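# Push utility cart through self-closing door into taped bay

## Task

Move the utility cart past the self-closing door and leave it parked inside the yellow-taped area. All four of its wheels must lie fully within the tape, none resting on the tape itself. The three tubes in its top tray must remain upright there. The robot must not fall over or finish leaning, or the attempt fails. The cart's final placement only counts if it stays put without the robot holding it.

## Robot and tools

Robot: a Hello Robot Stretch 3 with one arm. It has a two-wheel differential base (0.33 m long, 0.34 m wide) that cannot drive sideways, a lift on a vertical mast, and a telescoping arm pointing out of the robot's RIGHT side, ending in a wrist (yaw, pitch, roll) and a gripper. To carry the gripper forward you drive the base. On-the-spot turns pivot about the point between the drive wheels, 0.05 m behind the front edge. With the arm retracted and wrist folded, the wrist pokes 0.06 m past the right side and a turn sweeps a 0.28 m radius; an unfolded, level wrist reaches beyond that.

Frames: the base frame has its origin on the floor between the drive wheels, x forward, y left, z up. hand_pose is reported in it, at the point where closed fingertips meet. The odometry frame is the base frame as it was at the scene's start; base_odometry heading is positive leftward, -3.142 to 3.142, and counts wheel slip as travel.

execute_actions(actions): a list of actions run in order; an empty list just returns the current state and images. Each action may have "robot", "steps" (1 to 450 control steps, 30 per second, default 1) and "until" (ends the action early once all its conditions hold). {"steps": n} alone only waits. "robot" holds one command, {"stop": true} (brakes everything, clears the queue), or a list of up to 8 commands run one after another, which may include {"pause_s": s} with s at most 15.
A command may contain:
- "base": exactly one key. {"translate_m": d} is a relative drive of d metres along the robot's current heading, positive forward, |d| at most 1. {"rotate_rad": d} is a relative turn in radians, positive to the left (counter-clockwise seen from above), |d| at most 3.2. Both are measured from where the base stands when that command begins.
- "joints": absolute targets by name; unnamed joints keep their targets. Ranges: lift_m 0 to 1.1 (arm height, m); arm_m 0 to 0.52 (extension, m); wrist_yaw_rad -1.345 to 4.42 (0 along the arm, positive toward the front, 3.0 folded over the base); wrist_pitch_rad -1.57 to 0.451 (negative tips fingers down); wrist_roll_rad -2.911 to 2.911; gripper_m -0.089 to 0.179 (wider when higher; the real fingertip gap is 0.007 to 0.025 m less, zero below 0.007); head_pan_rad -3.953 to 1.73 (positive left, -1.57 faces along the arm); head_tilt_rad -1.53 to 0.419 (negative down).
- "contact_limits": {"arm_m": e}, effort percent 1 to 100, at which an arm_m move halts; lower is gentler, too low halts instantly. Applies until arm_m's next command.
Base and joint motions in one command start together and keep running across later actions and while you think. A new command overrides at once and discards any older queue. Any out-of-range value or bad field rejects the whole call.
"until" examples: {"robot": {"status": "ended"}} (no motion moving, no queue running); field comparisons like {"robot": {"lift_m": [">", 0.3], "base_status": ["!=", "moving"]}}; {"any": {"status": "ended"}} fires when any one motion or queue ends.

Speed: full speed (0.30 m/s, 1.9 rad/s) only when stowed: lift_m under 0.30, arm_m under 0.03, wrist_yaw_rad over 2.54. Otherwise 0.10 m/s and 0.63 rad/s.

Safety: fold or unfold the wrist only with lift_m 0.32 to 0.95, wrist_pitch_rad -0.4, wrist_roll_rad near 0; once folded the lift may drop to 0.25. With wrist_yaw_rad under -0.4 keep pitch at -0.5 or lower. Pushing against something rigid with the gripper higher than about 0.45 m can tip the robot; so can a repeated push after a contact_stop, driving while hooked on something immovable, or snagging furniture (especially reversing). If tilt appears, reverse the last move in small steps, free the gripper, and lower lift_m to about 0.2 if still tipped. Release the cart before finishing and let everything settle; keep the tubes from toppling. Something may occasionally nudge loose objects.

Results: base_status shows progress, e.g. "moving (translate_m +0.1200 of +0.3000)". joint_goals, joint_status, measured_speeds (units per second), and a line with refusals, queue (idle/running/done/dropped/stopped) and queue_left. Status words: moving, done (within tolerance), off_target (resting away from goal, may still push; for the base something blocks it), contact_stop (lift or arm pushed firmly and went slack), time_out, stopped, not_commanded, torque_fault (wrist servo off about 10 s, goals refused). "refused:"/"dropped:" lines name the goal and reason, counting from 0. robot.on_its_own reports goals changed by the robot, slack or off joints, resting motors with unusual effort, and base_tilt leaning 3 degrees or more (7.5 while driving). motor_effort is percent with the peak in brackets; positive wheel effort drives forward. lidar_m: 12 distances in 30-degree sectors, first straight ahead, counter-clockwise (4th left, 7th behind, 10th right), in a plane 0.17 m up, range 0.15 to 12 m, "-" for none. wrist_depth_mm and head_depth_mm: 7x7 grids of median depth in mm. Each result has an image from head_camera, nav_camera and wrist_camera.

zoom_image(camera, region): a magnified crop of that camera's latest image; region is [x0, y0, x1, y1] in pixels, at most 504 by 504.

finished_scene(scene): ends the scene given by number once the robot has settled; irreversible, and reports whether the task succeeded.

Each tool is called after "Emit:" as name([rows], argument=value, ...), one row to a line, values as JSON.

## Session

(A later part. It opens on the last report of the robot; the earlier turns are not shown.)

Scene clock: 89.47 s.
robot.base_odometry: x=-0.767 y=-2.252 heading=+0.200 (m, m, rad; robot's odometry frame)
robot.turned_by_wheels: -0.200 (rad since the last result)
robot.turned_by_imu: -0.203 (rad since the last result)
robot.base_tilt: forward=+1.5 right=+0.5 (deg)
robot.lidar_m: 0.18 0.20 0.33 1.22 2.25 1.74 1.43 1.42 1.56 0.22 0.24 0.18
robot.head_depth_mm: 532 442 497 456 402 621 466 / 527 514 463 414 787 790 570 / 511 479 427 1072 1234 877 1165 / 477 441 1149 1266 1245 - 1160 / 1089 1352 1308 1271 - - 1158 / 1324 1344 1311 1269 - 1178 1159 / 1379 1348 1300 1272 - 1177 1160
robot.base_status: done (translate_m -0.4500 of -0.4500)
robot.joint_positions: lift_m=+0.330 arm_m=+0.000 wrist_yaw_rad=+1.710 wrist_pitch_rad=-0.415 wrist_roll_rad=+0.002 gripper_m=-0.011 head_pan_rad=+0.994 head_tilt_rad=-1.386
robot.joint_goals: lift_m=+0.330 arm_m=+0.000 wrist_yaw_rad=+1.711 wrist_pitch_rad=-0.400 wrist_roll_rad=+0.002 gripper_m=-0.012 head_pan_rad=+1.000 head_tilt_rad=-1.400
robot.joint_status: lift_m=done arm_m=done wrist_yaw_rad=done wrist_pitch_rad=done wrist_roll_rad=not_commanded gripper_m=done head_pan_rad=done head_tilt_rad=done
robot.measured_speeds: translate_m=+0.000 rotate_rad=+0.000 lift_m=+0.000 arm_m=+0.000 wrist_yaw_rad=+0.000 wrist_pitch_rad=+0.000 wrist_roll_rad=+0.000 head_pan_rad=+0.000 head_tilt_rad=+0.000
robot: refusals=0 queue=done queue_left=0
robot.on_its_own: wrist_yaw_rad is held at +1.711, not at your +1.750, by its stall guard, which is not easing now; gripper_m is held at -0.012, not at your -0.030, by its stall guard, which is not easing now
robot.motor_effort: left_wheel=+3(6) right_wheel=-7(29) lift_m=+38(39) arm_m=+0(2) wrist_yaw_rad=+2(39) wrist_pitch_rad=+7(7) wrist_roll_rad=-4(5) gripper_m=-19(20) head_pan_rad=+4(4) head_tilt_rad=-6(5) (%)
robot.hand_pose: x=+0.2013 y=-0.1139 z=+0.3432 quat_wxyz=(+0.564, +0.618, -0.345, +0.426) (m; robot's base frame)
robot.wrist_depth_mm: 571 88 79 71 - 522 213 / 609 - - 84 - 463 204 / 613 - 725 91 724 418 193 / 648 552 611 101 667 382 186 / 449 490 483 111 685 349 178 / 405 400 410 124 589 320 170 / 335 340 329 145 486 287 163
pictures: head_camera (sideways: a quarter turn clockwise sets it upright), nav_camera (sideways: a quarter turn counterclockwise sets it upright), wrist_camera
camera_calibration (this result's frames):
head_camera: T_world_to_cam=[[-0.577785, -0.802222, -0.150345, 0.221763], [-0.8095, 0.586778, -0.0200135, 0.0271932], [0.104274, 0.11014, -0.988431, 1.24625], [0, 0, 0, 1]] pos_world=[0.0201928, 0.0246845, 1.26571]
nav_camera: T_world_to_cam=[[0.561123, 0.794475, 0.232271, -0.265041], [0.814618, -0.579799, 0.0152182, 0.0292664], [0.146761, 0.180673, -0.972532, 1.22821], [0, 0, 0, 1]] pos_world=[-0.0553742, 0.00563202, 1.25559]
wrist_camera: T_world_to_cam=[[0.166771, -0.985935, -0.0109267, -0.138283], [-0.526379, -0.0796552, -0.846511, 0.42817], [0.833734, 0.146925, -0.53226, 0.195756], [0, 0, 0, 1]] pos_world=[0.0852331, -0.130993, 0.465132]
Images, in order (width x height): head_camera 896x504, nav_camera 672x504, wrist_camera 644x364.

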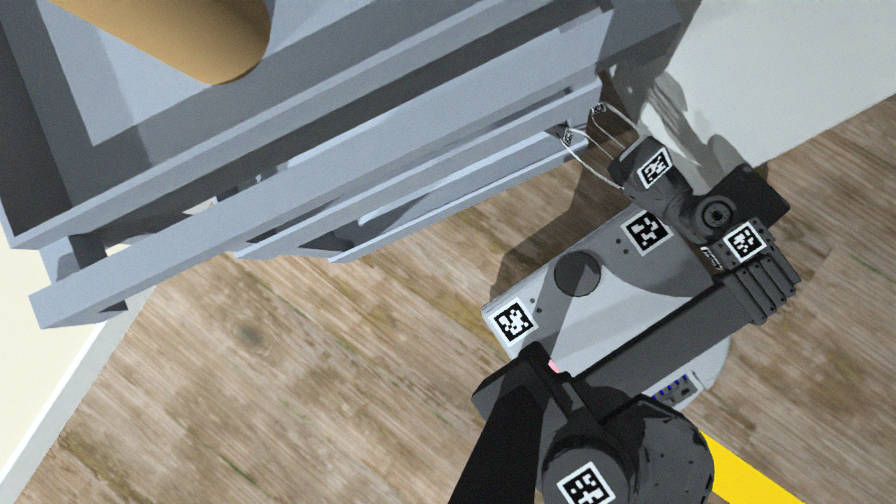

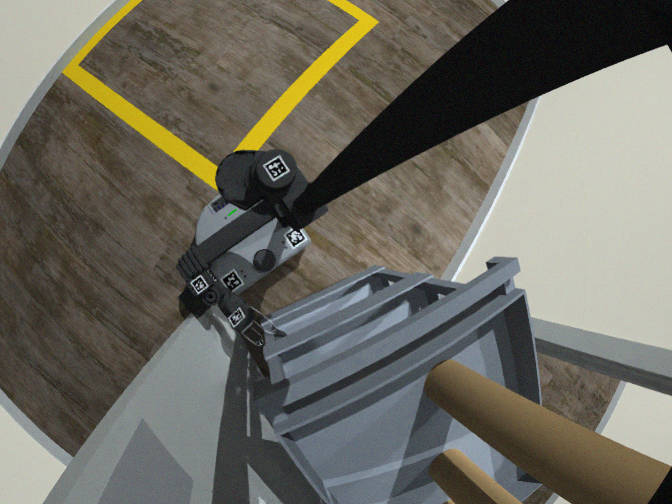

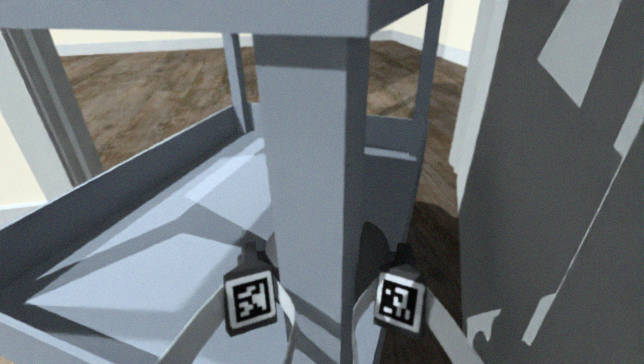

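Emit:
execute_actions([
  {"robot":[{"base":{"translate_m":-0.5},"joints":{"head_pan_rad":0.2}},{"base":{"rotate_rad":-0.28}},{"base":{"translate_m":-0.3}},{"base":{"rotate_rad":-0.28}},{"base":{"translate_m":-0.3}}],"steps":450,"until":{"robot":{"status":"ended"}}},
  {"steps":450,"until":{"robot":{"status":"ended"}}},
])

Emit:
execute_actions([
  {"robot":[{"base":{"rotate_rad":-0.28}},{"base":{"translate_m":-0.3}},{"base":{"rotate_rad":-0.25}},{"base":{"translate_m":-0.33}}],"steps":450,"until":{"robot":{"status":"ended"}}},
])

Scene clock: 108.80 s.
robot.base_odometry: x=-1.837 y=-2.222 heading=-0.359 (m, m, rad; robot's odometry frame)
robot.turned_by_wheels: -0.560 (rad since the last result)
robot.turned_by_imu: -0.563 (rad since the last result)
robot.base_tilt: forward=+1.5 right=+0.4 (deg)
robot.lidar_m: 0.19 0.21 0.35 1.73 1.67 1.39 0.67 0.53 0.53 0.57 0.86 0.19
robot.head_depth_mm: 532 515 501 1284 1246 1209 1020 / 532 513 497 441 1245 1203 1152 / 529 512 497 769 - 1192 1170 / 526 510 461 1126 1249 - 1162 / 520 505 437 1252 - - 1153 / 378 485 481 1255 1231 - 1154 / 512 504 773 1263 1227 - 1148
robot.base_status: done (translate_m -0.3000 of -0.3000)
robot.joint_positions: lift_m=+0.330 arm_m=+0.000 wrist_yaw_rad=+1.784 wrist_pitch_rad=-0.414 wrist_roll_rad=+0.009 gripper_m=-0.011 head_pan_rad=+0.205 head_tilt_rad=-1.387
robot.joint_goals: lift_m=+0.330 arm_m=+0.000 wrist_yaw_rad=+1.801 wrist_pitch_rad=-0.400 wrist_roll_rad=+0.009 gripper_m=-0.012 head_pan_rad=+0.200 head_tilt_rad=-1.400
robot.joint_status: lift_m=done arm_m=done wrist_yaw_rad=done wrist_pitch_rad=done wrist_roll_rad=not_commanded gripper_m=done head_pan_rad=done head_tilt_rad=done
robot.measured_speeds: translate_m=+0.000 rotate_rad=+0.000 lift_m=+0.000 arm_m=+0.000 wrist_yaw_rad=+0.000 wrist_pitch_rad=+0.000 wrist_roll_rad=+0.000 head_pan_rad=+0.000 head_tilt_rad=+0.000
robot: refusals=0 queue=done queue_left=0
robot.on_its_own: wrist_yaw_rad is held at +1.801, not at your +1.750, by its stall guard, which is not easing now; gripper_m is held at -0.012, not at your -0.030, by its stall guard, which is not easing now; wrist_yaw_rad is at rest, and its effort (+18) is outside its rest range (-12 to +12)
robot.motor_effort: left_wheel=+1(57) right_wheel=-5(37) lift_m=+38(38) arm_m=+2(6) wrist_yaw_rad=+18(62) wrist_pitch_rad=+6(10) wrist_roll_rad=-7(7) gripper_m=-20(25) head_pan_rad=-3(55) head_tilt_rad=-5(6) (%)
robot.hand_pose: x=+0.1985 y=-0.0972 z=+0.3433 quat_wxyz=(+0.547, +0.632, -0.323, +0.445) (m; robot's base frame)
robot.wrist_depth_mm: - 107 92 81 - - - / - - - 94 - - - / - - 755 102 715 - - / 939 551 608 112 608 868 851 / 441 486 486 124 520 694 673 / 388 401 414 138 601 583 567 / 477 320 331 159 471 495 487
pictures: head_camera (sideways: a quarter turn clockwise sets it upright), nav_camera (sideways: a quarter turn counterclockwise sets it upright), wrist_camera
camera_calibration (this result's frames):
head_camera: T_world_to_cam=[[-0.976629, -0.155218, -0.148671, 0.222016], [-0.153945, 0.987875, -0.0200992, 0.0233057], [0.149988, 0.0032577, -0.988683, 1.24629], [0, 0, 0, 1]] pos_world=[0.0334865, 0.00737761, 1.26566]
nav_camera: T_world_to_cam=[[0.959528, 0.161612, 0.230623, -0.265326], [0.162496, -0.986591, 0.0152891, 0.033152], [0.230002, 0.0228049, -0.972923, 1.22821], [0, 0, 0, 1]] pos_world=[-0.033291, 0.047578, 1.25564]
wrist_camera: T_world_to_cam=[[0.237282, -0.971297, -0.0167127, -0.131941], [-0.519792, -0.112411, -0.846865, 0.423751], [0.820678, 0.209633, -0.531546, 0.204199], [0, 0, 0, 1]] pos_world=[0.0839886, -0.123326, 0.465196]
Images, in order (width x height): head_camera 896x504, nav_camera 672x504, wrist_camera 644x364.

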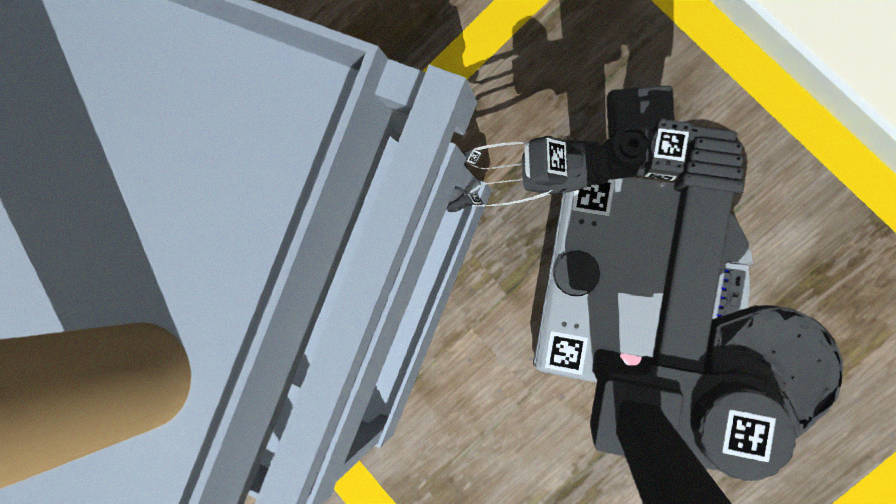

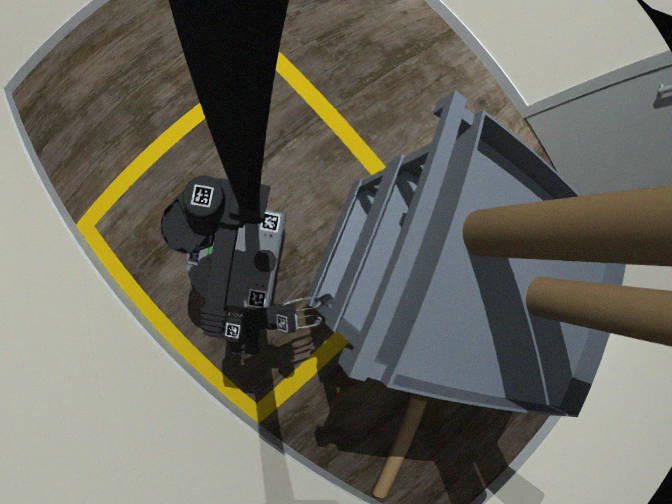

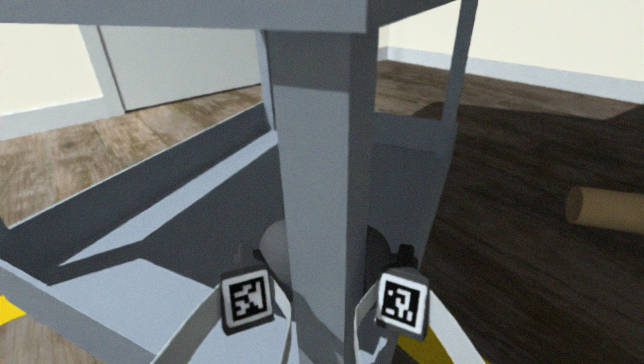

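Scene clock: 119.93 s.
robot.base_odometry: x=-2.286 y=-1.787 heading=-0.889 (m, m, rad; robot's odometry frame)
robot.turned_by_wheels: -0.530 (rad since the last result)
robot.turned_by_imu: -0.532 (rad since the last result)
robot.base_tilt: forward=+1.6 right=+0.4 (deg)
robot.lidar_m: 0.21 0.25 1.76 1.74 1.34 1.06 1.04 0.49 0.38 0.38 0.41 0.20
robot.head_depth_mm: 532 516 499 1211 1116 964 851 / 531 513 496 451 1251 1181 1082 / 529 510 451 815 - 1189 1160 / 521 509 439 1140 1257 - 1168 / 421 497 747 1260 - - 1148 / 519 469 828 1259 1237 - 1153 / 521 451 1296 1263 1228 - 1152
robot.base_status: done (translate_m -0.3300 of -0.3300)
robot.joint_positions: lift_m=+0.330 arm_m=+0.000 wrist_yaw_rad=+1.708 wrist_pitch_rad=-0.416 wrist_roll_rad=+0.005 gripper_m=-0.011 head_pan_rad=+0.205 head_tilt_rad=-1.387
robot.joint_goals: lift_m=+0.330 arm_m=+0.000 wrist_yaw_rad=+1.721 wrist_pitch_rad=-0.400 wrist_roll_rad=+0.005 gripper_m=-0.012 head_pan_rad=+0.200 head_tilt_rad=-1.400
robot.joint_status: lift_m=done arm_m=done wrist_yaw_rad=done wrist_pitch_rad=done wrist_roll_rad=not_commanded gripper_m=done head_pan_rad=done head_tilt_rad=done
robot.measured_speeds: translate_m=+0.000 rotate_rad=+0.000 lift_m=+0.000 arm_m=+0.000 wrist_yaw_rad=+0.000 wrist_pitch_rad=+0.000 wrist_roll_rad=+0.000 head_pan_rad=+0.000 head_tilt_rad=+0.000
robot: refusals=0 queue=done queue_left=0
robot.on_its_own: wrist_yaw_rad is held at +1.721, not at your +1.750, by its stall guard, which is not easing now; gripper_m is held at -0.012, not at your -0.030, by its stall guard, which is not easing now; wrist_yaw_rad is at rest, and its effort (+14) is outside its rest range (-12 to +12)
robot.motor_effort: left_wheel=+1(9) right_wheel=-4(20) lift_m=+38(38) arm_m=+1(2) wrist_yaw_rad=+14(25) wrist_pitch_rad=+7(8) wrist_roll_rad=-5(8) gripper_m=-20(22) head_pan_rad=-3(3) head_tilt_rad=-5(5) (%)
robot.hand_pose: x=+0.2012 y=-0.1141 z=+0.3430 quat_wxyz=(+0.564, +0.618, -0.345, +0.424) (m; robot's base frame)
robot.wrist_depth_mm: - - 99 83 - 907 495 / - - - 95 - 843 477 / - - 760 104 708 782 463 / 934 548 608 114 603 789 445 / 430 492 479 125 499 674 436 / 419 399 413 140 577 565 419 / 505 348 327 162 353 495 392
pictures: head_camera (sideways: a quarter turn clockwise sets it upright), nav_camera (sideways: a quarter turn counterclockwise sets it upright), wrist_camera
camera_calibration (this result's frames):
head_camera: T_world_to_cam=[[-0.976629, -0.155217, -0.148671, 0.222016], [-0.153945, 0.987875, -0.0200992, 0.0233057], [0.149988, 0.00325768, -0.988683, 1.24629], [0, 0, 0, 1]] pos_world=[0.0334865, 0.00737761, 1.26566]
nav_camera: T_world_to_cam=[[0.959528, 0.161612, 0.230623, -0.265326], [0.162495, -0.986591, 0.0152891, 0.033152], [0.230002, 0.0228049, -0.972923, 1.22821], [0, 0, 0, 1]] pos_world=[-0.033291, 0.047578, 1.25564]
wrist_camera: T_world_to_cam=[[0.164509, -0.986289, -0.0130411, -0.137348], [-0.527598, -0.0768146, -0.846014, 0.428333], [0.833413, 0.146057, -0.533001, 0.195959], [0, 0, 0, 1]] pos_world=[0.0852676, -0.131184, 0.465031]
Images, in order (width x height): head_camera 896x504, nav_camera 672x504, wrist_camera 644x364.

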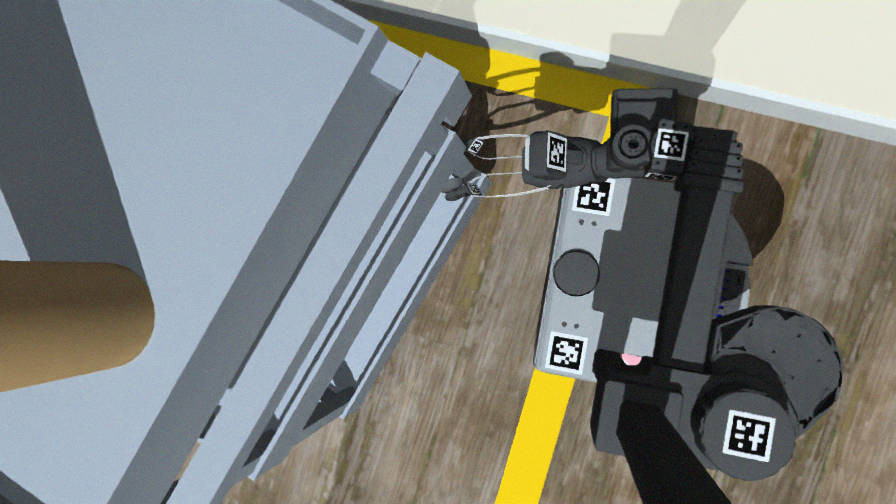

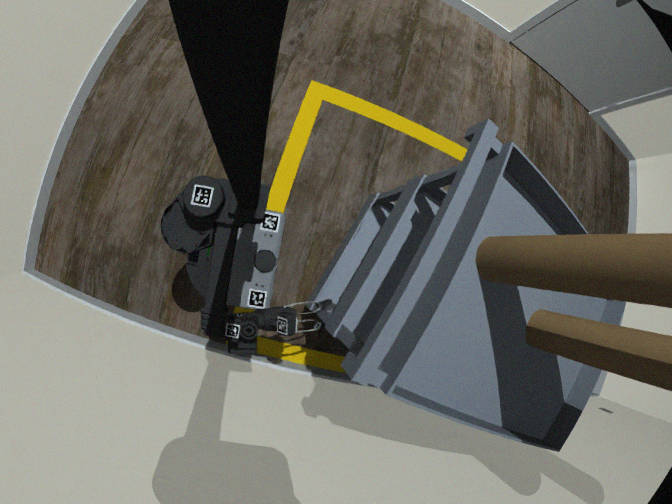

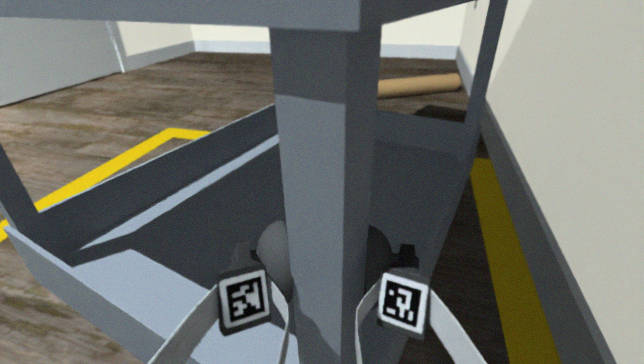

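Emit:
execute_actions([
  {"robot":[{"base":{"translate_m":-0.05}},{"base":{"rotate_rad":0.3},"joints":{"wrist_yaw_rad":1.85}},{"joints":{"gripper_m":0.15}},{"base":{"rotate_rad":-0.1}},{"base":{"translate_m":-0.15}},{"joints":{"gripper_m":0.03,"wrist_yaw_rad":3.0}},{"joints":{"lift_m":0.26}},{"base":{"rotate_rad":1.26}}],"steps":450,"until":{"robot":{"status":"ended"}}},
  {"steps":450,"until":{"robot":{"status":"ended"}}},
  {"robot":[{"base":{"translate_m":0.9},"joints":{"head_pan_rad":-1.4,"head_tilt_rad":-1}},{"base":{"rotate_rad":-1.57}},{"base":{"translate_m":0.8}},{"base":{"translate_m":0.8}},{"joints":{"lift_m":0.4}},{"joints":{"wrist_yaw_rad":0,"gripper_m":0.17}},{"joints":{"wrist_pitch_rad":-1.57}}],"steps":450,"until":{"robot":{"status":"ended"}}},
  {"steps":450,"until":{"robot":{"status":"ended"}}},
])

Scene clock: 157.67 s.
robot.base_odometry: x=-0.810 y=-2.512 heading=-0.999 (m, m, rad; robot's odometry frame)
robot.turned_by_wheels: -0.110 (rad since the last result)
robot.turned_by_imu: -0.096 (rad since the last result)
robot.base_tilt: forward=+1.6 right=+0.5 (deg)
robot.lidar_m: 1.31 1.20 0.89 0.86 0.90 1.25 2.45 0.94 0.91 1.26 1.31 1.35
robot.head_depth_mm: 1158 1365 1619 1484 1338 1206 1102 / 1178 1387 1619 1477 1333 1233 - / 1193 1421 1633 1488 1329 1241 - / 1210 1443 1653 1490 1329 1221 - / 1229 1477 1651 1445 1339 1205 1101 / 1257 1496 1662 1471 1326 1199 1104 / 1278 1531 1673 1475 1319 1206 1099
robot.base_status: done (translate_m +0.8000 of +0.8000)
robot.joint_positions: lift_m=+0.400 arm_m=+0.000 wrist_yaw_rad=+0.002 wrist_pitch_rad=-1.565 wrist_roll_rad=-0.007 gripper_m=+0.170 head_pan_rad=-1.394 head_tilt_rad=-1.001
robot.joint_goals: lift_m=+0.400 arm_m=+0.000 wrist_yaw_rad=+0.000 wrist_pitch_rad=-1.570 wrist_roll_rad=-0.007 gripper_m=+0.170 head_pan_rad=-1.400 head_tilt_rad=-1.000
robot.joint_status: lift_m=done arm_m=done wrist_yaw_rad=done wrist_pitch_rad=done wrist_roll_rad=not_commanded gripper_m=done head_pan_rad=done head_tilt_rad=done
robot.measured_speeds: translate_m=+0.000 rotate_rad=+0.000 lift_m=+0.000 arm_m=+0.000 wrist_yaw_rad=+0.000 wrist_pitch_rad=+0.000 wrist_roll_rad=+0.000 head_pan_rad=+0.000 head_tilt_rad=+0.000
robot: refusals=0 queue=done queue_left=0
robot.motor_effort: left_wheel=+2(14) right_wheel=-2(23) lift_m=+41(43) arm_m=-3(4) wrist_yaw_rad=-2(67) wrist_pitch_rad=-2(9) wrist_roll_rad=+1(5) gripper_m=+0(83) head_pan_rad=-5(56) head_tilt_rad=+0(21) (%)
robot.hand_pose: x=-0.0217 y=-0.1227 z=+0.2820 quat_wxyz=(+0.504, +0.501, -0.499, -0.497) (m; robot's base frame)
robot.wrist_depth_mm: 417 418 411 414 414 408 401 / 429 421 422 420 414 414 411 / 434 433 429 431 428 420 415 / 440 438 438 - - 425 423 / 447 445 447 - - - 432 / 460 454 451 - - - 441 / - 462 465 - - - -
pictures: head_camera (sideways: a quarter turn clockwise sets it upright), nav_camera (sideways: a quarter turn counterclockwise sets it upright), wrist_camera
camera_calibration (this result's frames):
head_camera: T_world_to_cam=[[-0.105201, 0.853789, -0.509879, 0.687121], [0.992465, 0.122532, 0.000406927, -0.0103791], [0.0628237, -0.505994, -0.860246, 1.08008], [0, 0, 0, 1]] pos_world=[0.014732, -0.0388684, 1.27949]
nav_camera: T_world_to_cam=[[0.106828, -0.807599, 0.579975, -0.715147], [-0.991212, -0.132272, -0.00160991, 0.0621868], [0.0780147, -0.574706, -0.814633, 1.02352], [0, 0, 0, 1]] pos_world=[0.0581886, 0.0188958, 1.24866]
wrist_camera: T_world_to_cam=[[-0.999464, -0.0127338, -0.0301564, -0.010903], [-0.0168385, 0.990003, 0.140036, 0.122381], [0.0280717, 0.140468, -0.989687, 0.461112], [0, 0, 0, 1]] pos_world=[-0.0217807, -0.186068, 0.43889]
Images, in order (width x height): head_camera 896x504, nav_camera 672x504, wrist_camera 644x364.

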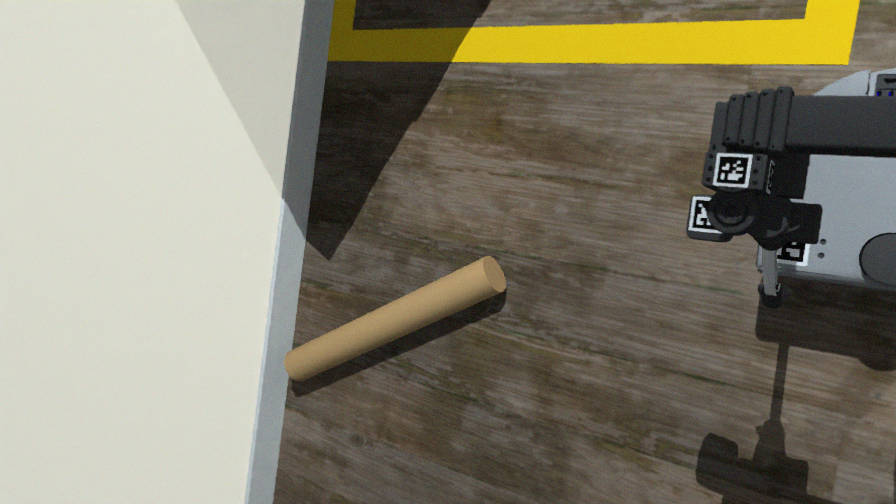

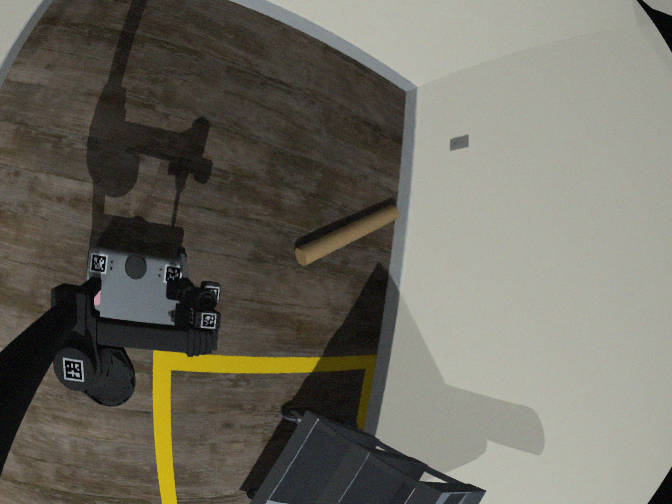

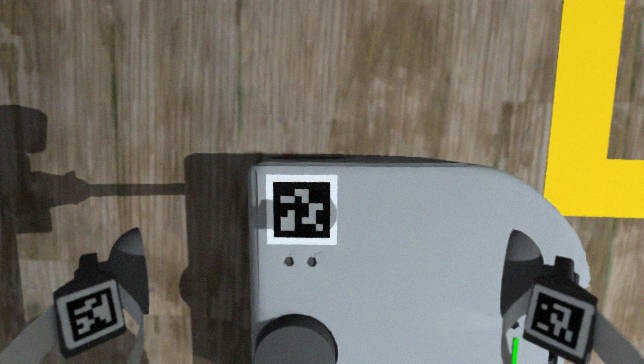

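Emit:
execute_actions([
  {"robot":[{"base":{"rotate_rad":1.54}},{"base":{"translate_m":-0.34}},{"base":{"rotate_rad":-1.02}},{"joints":{"arm_m":0.43,"head_pan_rad":-1.8}},{"joints":{"lift_m":0.25}}],"steps":450,"until":{"robot":{"status":"ended"}}},
  {"steps":450,"until":{"robot":{"status":"ended"}}},
])

Scene clock: 176.00 s.
robot.base_odometry: x=-1.102 y=-2.687 heading=-0.479 (m, m, rad; robot's odometry frame)
robot.turned_by_wheels: +0.520 (rad since the last result)
robot.turned_by_imu: +0.515 (rad since the last result)
robot.base_tilt: forward=+1.6 right=+0.6 (deg)
robot.lidar_m: 1.36 1.24 1.20 1.25 1.74 0.88 0.66 0.94 0.92 0.96 1.33 1.31
robot.head_depth_mm: 828 969 1167 1426 1329 1202 1117 / 853 1003 1217 1437 1334 1199 - / 876 1034 1266 1455 1335 1225 - / 900 1074 1327 1482 1337 1205 - / 933 1112 1390 1480 1293 1203 1104 / 959 1159 1451 1488 1328 1211 1105 / 990 1199 1518 1486 1327 1202 1098
robot.base_status: done (rotate_rad -1.0199 of -1.0200)
robot.joint_positions: lift_m=+0.250 arm_m=+0.430 wrist_yaw_rad=+0.000 wrist_pitch_rad=-1.566 wrist_roll_rad=-0.007 gripper_m=+0.170 head_pan_rad=-1.793 head_tilt_rad=-1.001
robot.joint_goals: lift_m=+0.250 arm_m=+0.430 wrist_yaw_rad=+0.000 wrist_pitch_rad=-1.570 wrist_roll_rad=-0.007 gripper_m=+0.170 head_pan_rad=-1.800 head_tilt_rad=-1.000
robot.joint_status: lift_m=done arm_m=done wrist_yaw_rad=done wrist_pitch_rad=done wrist_roll_rad=not_commanded gripper_m=done head_pan_rad=done head_tilt_rad=done
robot.measured_speeds: translate_m=+0.000 rotate_rad=+0.000 lift_m=+0.000 arm_m=+0.000 wrist_yaw_rad=+0.000 wrist_pitch_rad=+0.000 wrist_roll_rad=+0.000 head_pan_rad=+0.000 head_tilt_rad=+0.000
robot: refusals=0 queue=done queue_left=0
robot.motor_effort: left_wheel=+3(8) right_wheel=-4(8) lift_m=+23(41) arm_m=+3(1) wrist_yaw_rad=+0(2) wrist_pitch_rad=-1(2) wrist_roll_rad=+1(1) gripper_m=+0(0) head_pan_rad=-5(38) head_tilt_rad=+0(0) (%)
robot.hand_pose: x=-0.0216 y=-0.5518 z=+0.1327 quat_wxyz=(+0.503, +0.501, -0.499, -0.497) (m; robot's base frame)
robot.wrist_depth_mm: 273 272 272 197 267 267 265 / 279 278 274 202 272 271 270 / 286 282 282 205 275 278 273 / 290 288 286 209 280 282 281 / 295 294 291 214 285 285 285 / 300 298 298 217 291 293 290 / - 305 304 223 297 299 293
pictures: head_camera (sideways: a quarter turn clockwise sets it upright), nav_camera (sideways: a quarter turn counterclockwise sets it upright), wrist_camera
camera_calibration (this result's frames):
head_camera: T_world_to_cam=[[0.235099, 0.827497, -0.509879, 0.685045], [0.961997, -0.27306, 0.000406924, -0.0101932], [-0.138891, -0.490598, -0.860246, 1.08132], [0, 0, 0, 1]] pos_world=[-0.00106248, -0.0391659, 1.27949]
nav_camera: T_world_to_cam=[[-0.215638, -0.785576, 0.579975, -0.71318], [-0.964631, 0.263599, -0.00160991, 0.0620247], [-0.151616, -0.559809, -0.814633, 1.02492], [0, 0, 0, 1]] pos_world=[0.0614368, -0.00284762, 1.24866]
wrist_camera: T_world_to_cam=[[-0.999485, -0.0109557, -0.030171, -0.0198469], [-0.0151181, 0.989838, 0.141394, 0.56786], [0.0283154, 0.141777, -0.989494, 0.374356], [0, 0, 0, 1]] pos_world=[-0.0218517, -0.615382, 0.289532]
Images, in order (width x height): head_camera 896x504, nav_camera 672x504, wrist_camera 644x364.

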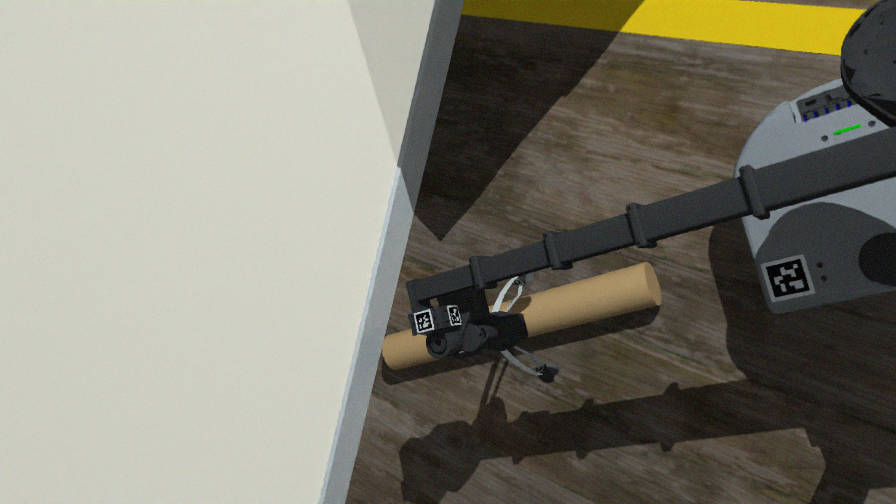

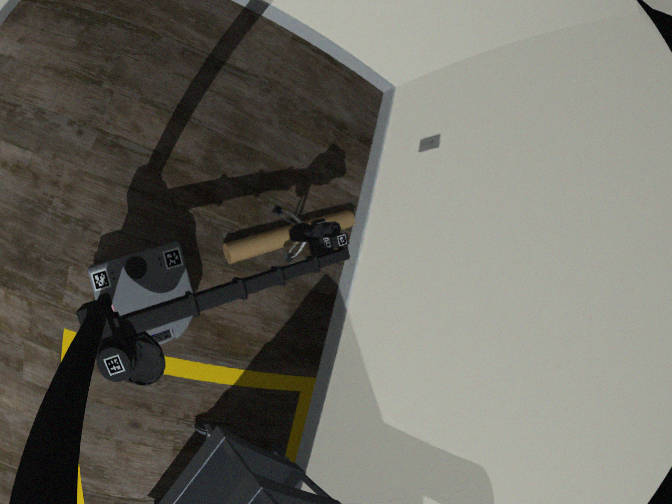

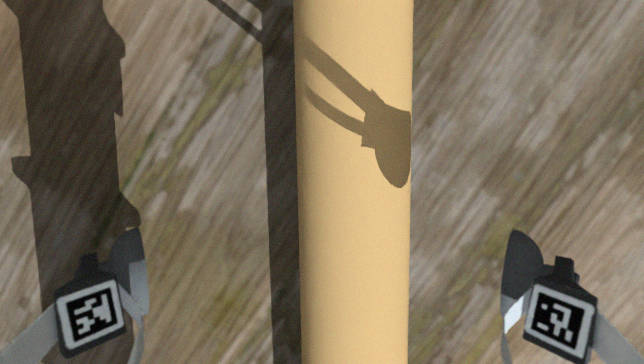

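Emit:
execute_actions([
  {"robot":[{"base":{"translate_m":-0.018},"joints":{"arm_m":0.48}},{"joints":{"lift_m":0.145}},{"joints":{"gripper_m":0.0}},{"joints":{"lift_m":0.6}},{"joints":{"arm_m":0.25}},{"joints":{"wrist_pitch_rad":0.03,"lift_m":1.08,"head_tilt_rad":-0.6,"head_pan_rad":-1.57}},{"joints":{"arm_m":0}},{"base":{"rotate_rad":-1.75}}],"steps":450,"until":{"robot":{"status":"ended"}}},
  {"steps":450,"until":{"robot":{"status":"ended"}}},
])

Scene clock: 195.07 s.
robot.base_odometry: x=-1.118 y=-2.679 heading=-0.479 (m, m, rad; robot's odometry frame)
robot.turned_by_wheels: +0.000 (rad since the last result)
robot.turned_by_imu: -0.002 (rad since the last result)
robot.base_tilt: forward=+1.5 right=+0.5 (deg)
robot.lidar_m: 1.38 1.25 1.21 1.27 1.76 0.86 0.64 0.90 0.91 0.95 1.31 1.32
robot.head_depth_mm: - 814 899 1004 1136 1295 1223 / - - 955 1066 1221 1358 1226 / - - 958 1134 1310 1417 1219 / - - 417 1205 1417 1429 1220 / 904 1018 1128 1313 1555 1437 1224 / 958 1073 1223 1422 1624 1442 1227 / 1011 1141 1318 1554 1706 1432 1230
robot.base_status: done (translate_m -0.0180 of -0.0180)
robot.joint_positions: lift_m=+1.079 arm_m=+0.250 wrist_yaw_rad=+0.000 wrist_pitch_rad=-0.041 wrist_roll_rad=-0.007 gripper_m=+0.040 head_pan_rad=-1.577 head_tilt_rad=-0.606
robot.joint_goals: lift_m=+1.080 arm_m=+0.250 wrist_yaw_rad=+0.000 wrist_pitch_rad=+0.030 wrist_roll_rad=-0.007 gripper_m=+0.039 head_pan_rad=-1.570 head_tilt_rad=-0.600
robot.joint_status: lift_m=done arm_m=done wrist_yaw_rad=done wrist_pitch_rad=off_target wrist_roll_rad=not_commanded gripper_m=done head_pan_rad=done head_tilt_rad=done
robot.measured_speeds: translate_m=+0.000 rotate_rad=+0.000 lift_m=+0.000 arm_m=+0.000 wrist_yaw_rad=+0.000 wrist_pitch_rad=+0.000 wrist_roll_rad=+0.000 head_pan_rad=+0.000 head_tilt_rad=+0.000
robot: refusals=0 queue=dropped queue_left=0
robot.on_its_own: gripper_m is held at +0.039, not at your +0.000, by its stall guard, which is not easing now
robot.motor_effort: left_wheel=+3(5) right_wheel=-4(9) lift_m=+44(47) arm_m=-3(5) wrist_yaw_rad=+0(1) wrist_pitch_rad=+32(36) wrist_roll_rad=+1(1) gripper_m=-18(99) head_pan_rad=+4(31) head_tilt_rad=+2(22) (%)
robot.hand_pose: x=-0.0214 y=-0.6502 z=+1.1836 quat_wxyz=(+0.710, +0.015, -0.704, -0.015) (m; robot's base frame)
robot.wrist_depth_mm: 848 787 626 521 448 390 344 / 851 809 630 355 459 395 354 / 879 840 661 230 459 407 358 / 898 869 686 169 468 411 365 / 910 921 693 137 459 420 368 / 924 - 123 114 123 426 376 / 900 - 112 98 110 423 381
pictures: head_camera (sideways: a quarter turn clockwise sets it upright), nav_camera (sideways: a quarter turn counterclockwise sets it upright), wrist_camera
dropped: robot: command 5 of its queue: wrist_pitch_rad: off_target
camera_calibration (this result's frames):
head_camera: T_world_to_cam=[[0.0507408, 0.596523, -0.800991, 1.06551], [0.998185, -0.0563394, 0.0212748, -0.0375873], [-0.0324364, -0.800616, -0.598299, 0.740018], [0, 0, 0, 1]] pos_world=[0.00745804, -0.0452451, 1.29701]
nav_camera: T_world_to_cam=[[-0.0405619, -0.527924, 0.848322, -1.06398], [-0.99873, 0.0468255, -0.0186133, 0.0843744], [-0.0298967, -0.848, -0.529153, 0.652863], [0, 0, 0, 1]] pos_world=[0.0606288, -0.0120227, 1.24963]
wrist_camera: T_world_to_cam=[[-0.999444, -0.0317952, 0.00999531, -0.0500308], [-0.0157662, 0.186801, -0.982271, 1.3245], [0.0293644, -0.981883, -0.187199, -0.252054], [0, 0, 0, 1]] pos_world=[-0.0217191, -0.496497, 1.25434]
Images, in order (width x height): head_camera 896x504, nav_camera 672x504, wrist_camera 644x364.

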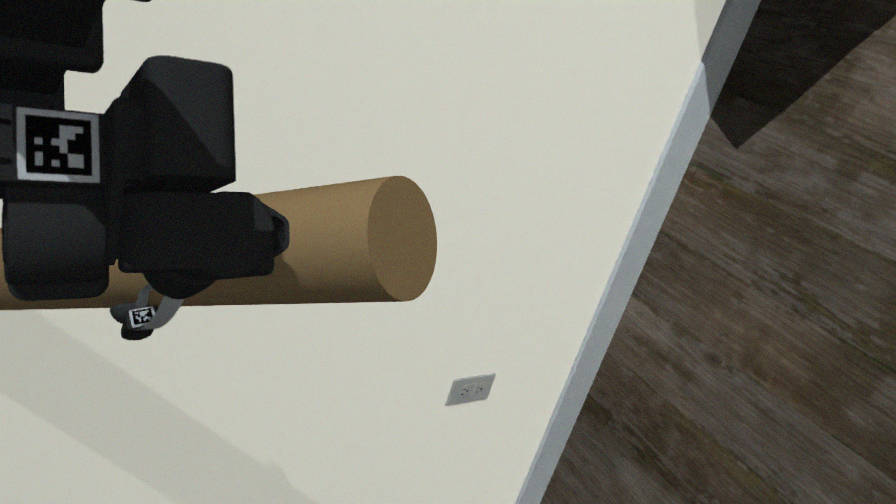

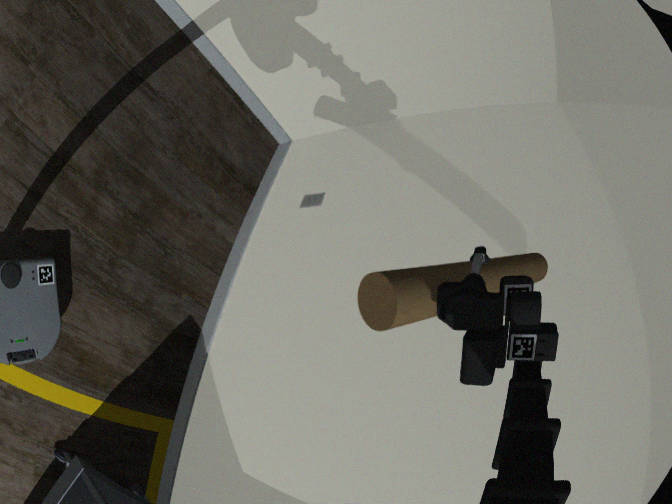

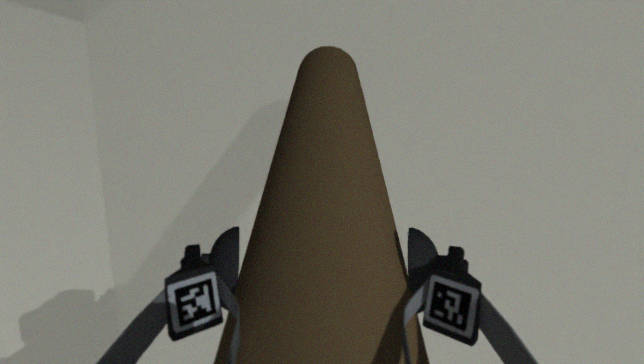

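Emit:
execute_actions([
  {"robot":{"joints":{"arm_m":0.1,"lift_m":0.45,"wrist_pitch_rad":0.45,"head_pan_rad":-1.4}},"steps":250,"until":{"robot":{"status":"ended"}}},
  {"robot":{"base":{"rotate_rad":-0.52}},"steps":100,"until":{"robot":{"status":"ended"}}},
  {"robot":{"joints":{"arm_m":0.5}},"steps":250,"until":{"robot":{"status":"ended"}}},
])

Scene clock: 208.93 s.
robot.base_odometry: x=-1.118 y=-2.679 heading=-0.999 (m, m, rad; robot's odometry frame)
robot.turned_by_wheels: -0.520 (rad since the last result)
robot.turned_by_imu: -0.520 (rad since the last result)
robot.base_tilt: forward=+1.7 right=+0.5 (deg)
robot.lidar_m: 1.32 1.39 1.25 1.21 1.26 1.76 0.86 0.64 0.92 0.91 0.95 1.32
robot.head_depth_mm: 731 803 901 1017 1171 1346 1221 / 741 818 903 1034 1159 1366 1223 / 750 831 880 998 1154 1376 1229 / 760 842 943 1069 1251 1399 1217 / 770 850 957 1094 1271 1412 1224 / 780 869 979 1115 1305 1441 1235 / 790 880 993 1136 1329 1435 1233
robot.base_status: done (rotate_rad -0.5197 of -0.5200)
robot.joint_positions: lift_m=+0.450 arm_m=+0.498 wrist_yaw_rad=+0.014 wrist_pitch_rad=+0.406 wrist_roll_rad=-0.009 gripper_m=+0.040 head_pan_rad=-1.407 head_tilt_rad=-0.606
robot.joint_goals: lift_m=+0.450 arm_m=+0.500 wrist_yaw_rad=+0.000 wrist_pitch_rad=+0.450 wrist_roll_rad=-0.009 gripper_m=+0.039 head_pan_rad=-1.400 head_tilt_rad=-0.600
robot.joint_status: lift_m=done arm_m=done wrist_yaw_rad=done wrist_pitch_rad=off_target wrist_roll_rad=not_commanded gripper_m=done head_pan_rad=done head_tilt_rad=done
robot.measured_speeds: translate_m=+0.000 rotate_rad=+0.000 lift_m=+0.000 arm_m=+0.000 wrist_yaw_rad=+0.000 wrist_pitch_rad=+0.000 wrist_roll_rad=+0.000 head_pan_rad=+0.000 head_tilt_rad=+0.000
robot: refusals=0 queue=done queue_left=0
robot.on_its_own: gripper_m is held at +0.039, not at your +0.000, by its stall guard, which is not easing now; arm_m is at rest, and its effort (+21) is outside its rest range (-14 to +14); wrist_yaw_rad is at rest, and its effort (-14) is outside its rest range (-12 to +12)
robot.motor_effort: left_wheel=+5(9) right_wheel=-8(10) lift_m=+33(45) arm_m=+21(18) wrist_yaw_rad=-14(15) wrist_pitch_rad=+13(40) wrist_roll_rad=+2(5) gripper_m=-20(19) head_pan_rad=+4(26) head_tilt_rad=+2(2) (%)
robot.hand_pose: x=-0.0179 y=-0.8879 z=+0.6677 quat_wxyz=(+0.695, -0.138, -0.690, +0.146) (m; robot's base frame)
robot.wrist_depth_mm: 241 238 231 133 222 219 215 / 230 226 218 126 209 209 205 / 219 214 207 120 198 200 196 / 208 204 138 114 191 191 188 / 199 195 121 109 128 183 180 / 189 189 110 105 113 175 172 / 181 178 108 100 114 168 166
pictures: head_camera (sideways: a quarter turn clockwise sets it upright), nav_camera (sideways: a quarter turn counterclockwise sets it upright), wrist_camera
camera_calibration (this result's frames):
head_camera: T_world_to_cam=[[-0.0509849, 0.595999, -0.801365, 1.06661], [0.993296, 0.11362, 0.0213062, -0.0375984], [0.103749, -0.794906, -0.597796, 0.738534], [0, 0, 0, 1]] pos_world=[0.0151052, -0.0443638, 1.29704]
nav_camera: T_world_to_cam=[[0.0493885, -0.526638, 0.848654, -1.06496], [-0.992221, -0.123087, -0.0186387, 0.0843678], [0.114274, -0.841131, -0.528621, 0.651291], [0, 0, 0, 1]] pos_world=[0.0618828, -0.00264193, 1.24964]
wrist_camera: T_world_to_cam=[[-0.998995, -0.0374966, 0.0245744, -0.0638061], [-0.0141602, -0.256178, -0.966526, 0.458369], [0.0425369, -0.965902, 0.25539, -0.863199], [0, 0, 0, 1]] pos_world=[-0.0205336, -0.718734, 0.665045]
Images, in order (width x height): head_camera 896x504, nav_camera 672x504, wrist_camera 644x364.

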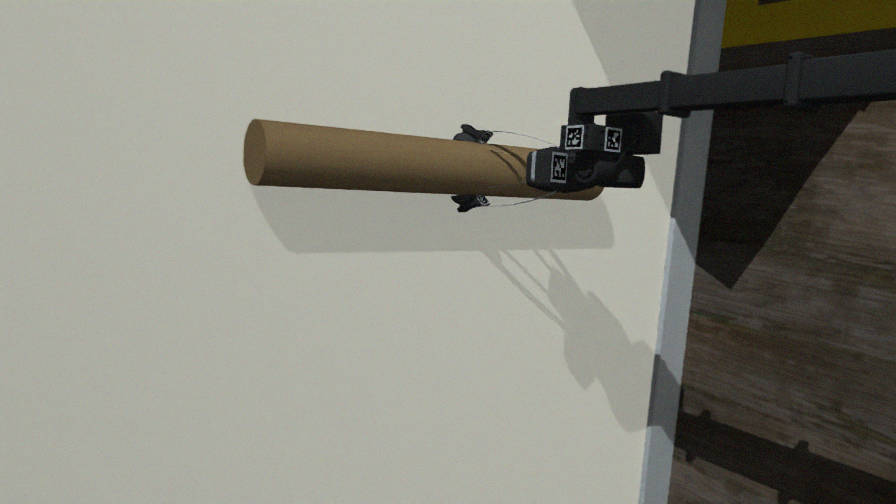

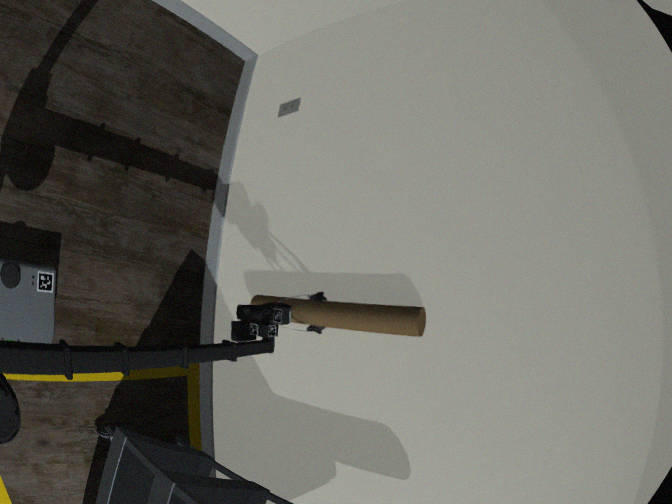

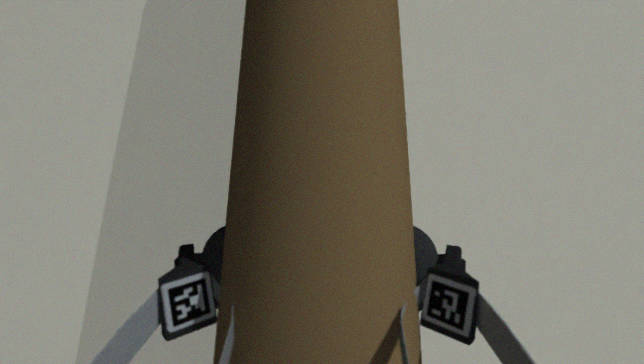

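Emit:
execute_actions([
  {"robot":{"joints":{"arm_m":0.4}},"steps":60},
  {"robot":{"joints":{"lift_m":0.98,"head_pan_rad":-1.75}},"steps":250,"until":{"robot":{"status":"ended"}}},
  {"robot":{"base":{"rotate_rad":-0.6}},"steps":100,"until":{"robot":{"status":"ended"}}},
])

Scene clock: 219.57 s.
robot.base_odometry: x=-1.118 y=-2.679 heading=-1.599 (m, m, rad; robot's odometry frame)
robot.turned_by_wheels: -0.600 (rad since the last result)
robot.turned_by_imu: -0.600 (rad since the last result)
robot.base_tilt: forward=+1.5 right=+0.6 (deg)
robot.lidar_m: 1.22 1.33 1.35 1.28 1.22 1.24 1.63 0.94 0.64 0.73 0.91 0.93
robot.head_depth_mm: 768 836 1091 - 1022 1328 1216 / 1347 1494 - - 1085 1269 1215 / 1204 1338 - 795 1046 1157 1201 / 1088 - 1100 1257 1369 1363 1225 / 988 - 1216 1341 1518 1434 1225 / 590 - 1034 1195 1336 1409 1231 / 826 912 992 1081 1200 1342 1231
robot.base_status: done (rotate_rad -0.5999 of -0.6000)
robot.joint_positions: lift_m=+0.979 arm_m=+0.400 wrist_yaw_rad=-0.001 wrist_pitch_rad=+0.375 wrist_roll_rad=-0.007 gripper_m=+0.040 head_pan_rad=-1.743 head_tilt_rad=-0.606
robot.joint_goals: lift_m=+0.980 arm_m=+0.400 wrist_yaw_rad=+0.000 wrist_pitch_rad=+0.450 wrist_roll_rad=-0.007 gripper_m=+0.039 head_pan_rad=-1.750 head_tilt_rad=-0.600
robot.joint_status: lift_m=done arm_m=done wrist_yaw_rad=done wrist_pitch_rad=off_target wrist_roll_rad=not_commanded gripper_m=done head_pan_rad=done head_tilt_rad=done
robot.measured_speeds: translate_m=+0.000 rotate_rad=+0.000 lift_m=+0.000 arm_m=+0.000 wrist_yaw_rad=+0.000 wrist_pitch_rad=+0.000 wrist_roll_rad=+0.000 head_pan_rad=+0.000 head_tilt_rad=+0.000
robot: refusals=0 queue=done queue_left=0
robot.on_its_own: gripper_m is held at +0.039, not at your +0.000, by its stall guard, which is not easing now
robot.motor_effort: left_wheel=+3(9) right_wheel=-3(13) lift_m=+45(46) arm_m=-4(20) wrist_yaw_rad=+2(15) wrist_pitch_rad=+26(28) wrist_roll_rad=+1(2) gripper_m=-20(20) head_pan_rad=-4(35) head_tilt_rad=+2(2) (%)
robot.hand_pose: x=-0.0217 y=-0.7925 z=+1.1897 quat_wxyz=(+0.697, -0.132, -0.692, +0.131) (m; robot's base frame)
robot.wrist_depth_mm: 345 390 435 134 674 916 - / 340 375 411 127 638 865 - / 328 369 400 122 611 809 - / 320 355 384 116 590 759 - / 310 348 126 111 125 702 969 / 305 330 114 107 114 693 886 / 297 325 113 103 114 678 835
pictures: head_camera (sideways: a quarter turn clockwise sets it upright), nav_camera (sideways: a quarter turn counterclockwise sets it upright), wrist_camera
camera_calibration (this result's frames):
head_camera: T_world_to_cam=[[0.148462, 0.579459, -0.801365, 1.0654], [0.975181, -0.220384, 0.0213062, -0.0374879], [-0.164262, -0.784639, -0.597796, 0.740168], [0, 0, 0, 1]] pos_world=[-0.0000324796, -0.0448512, 1.29704]
nav_camera: T_world_to_cam=[[-0.12709, -0.513454, 0.848654, -1.06388], [-0.977288, 0.211092, -0.0186387, 0.0842768], [-0.169574, -0.831748, -0.528621, 0.653023], [0, 0, 0, 1]] pos_world=[0.0578892, -0.0208943, 1.24964]
wrist_camera: T_world_to_cam=[[-0.999482, -0.0240922, 0.0213567, -0.0623229], [-0.0153518, -0.226443, -0.973903, 1.01964], [0.0282996, -0.973726, 0.225956, -0.875711], [0, 0, 0, 1]] pos_world=[-0.021855, -0.623313, 1.19224]
Images, in order (width x height): head_camera 896x504, nav_camera 672x504, wrist_camera 644x364.

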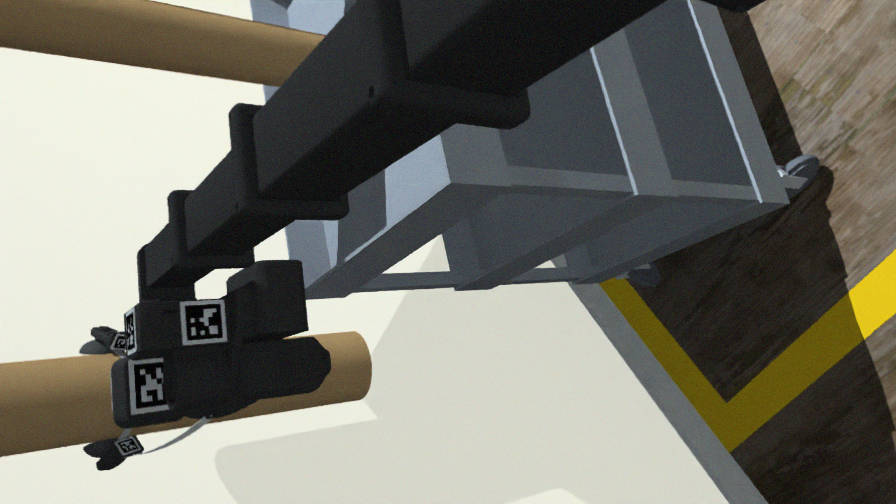

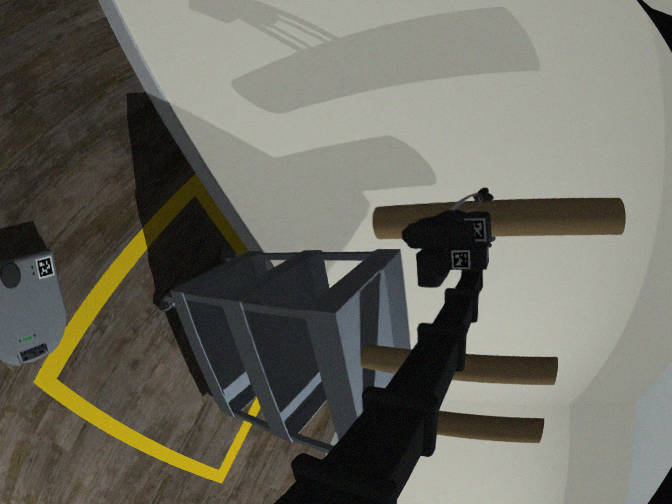

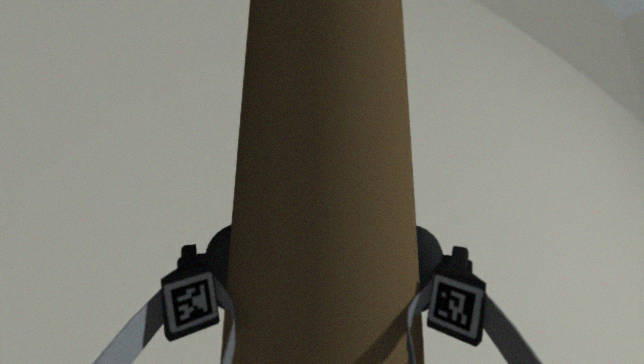

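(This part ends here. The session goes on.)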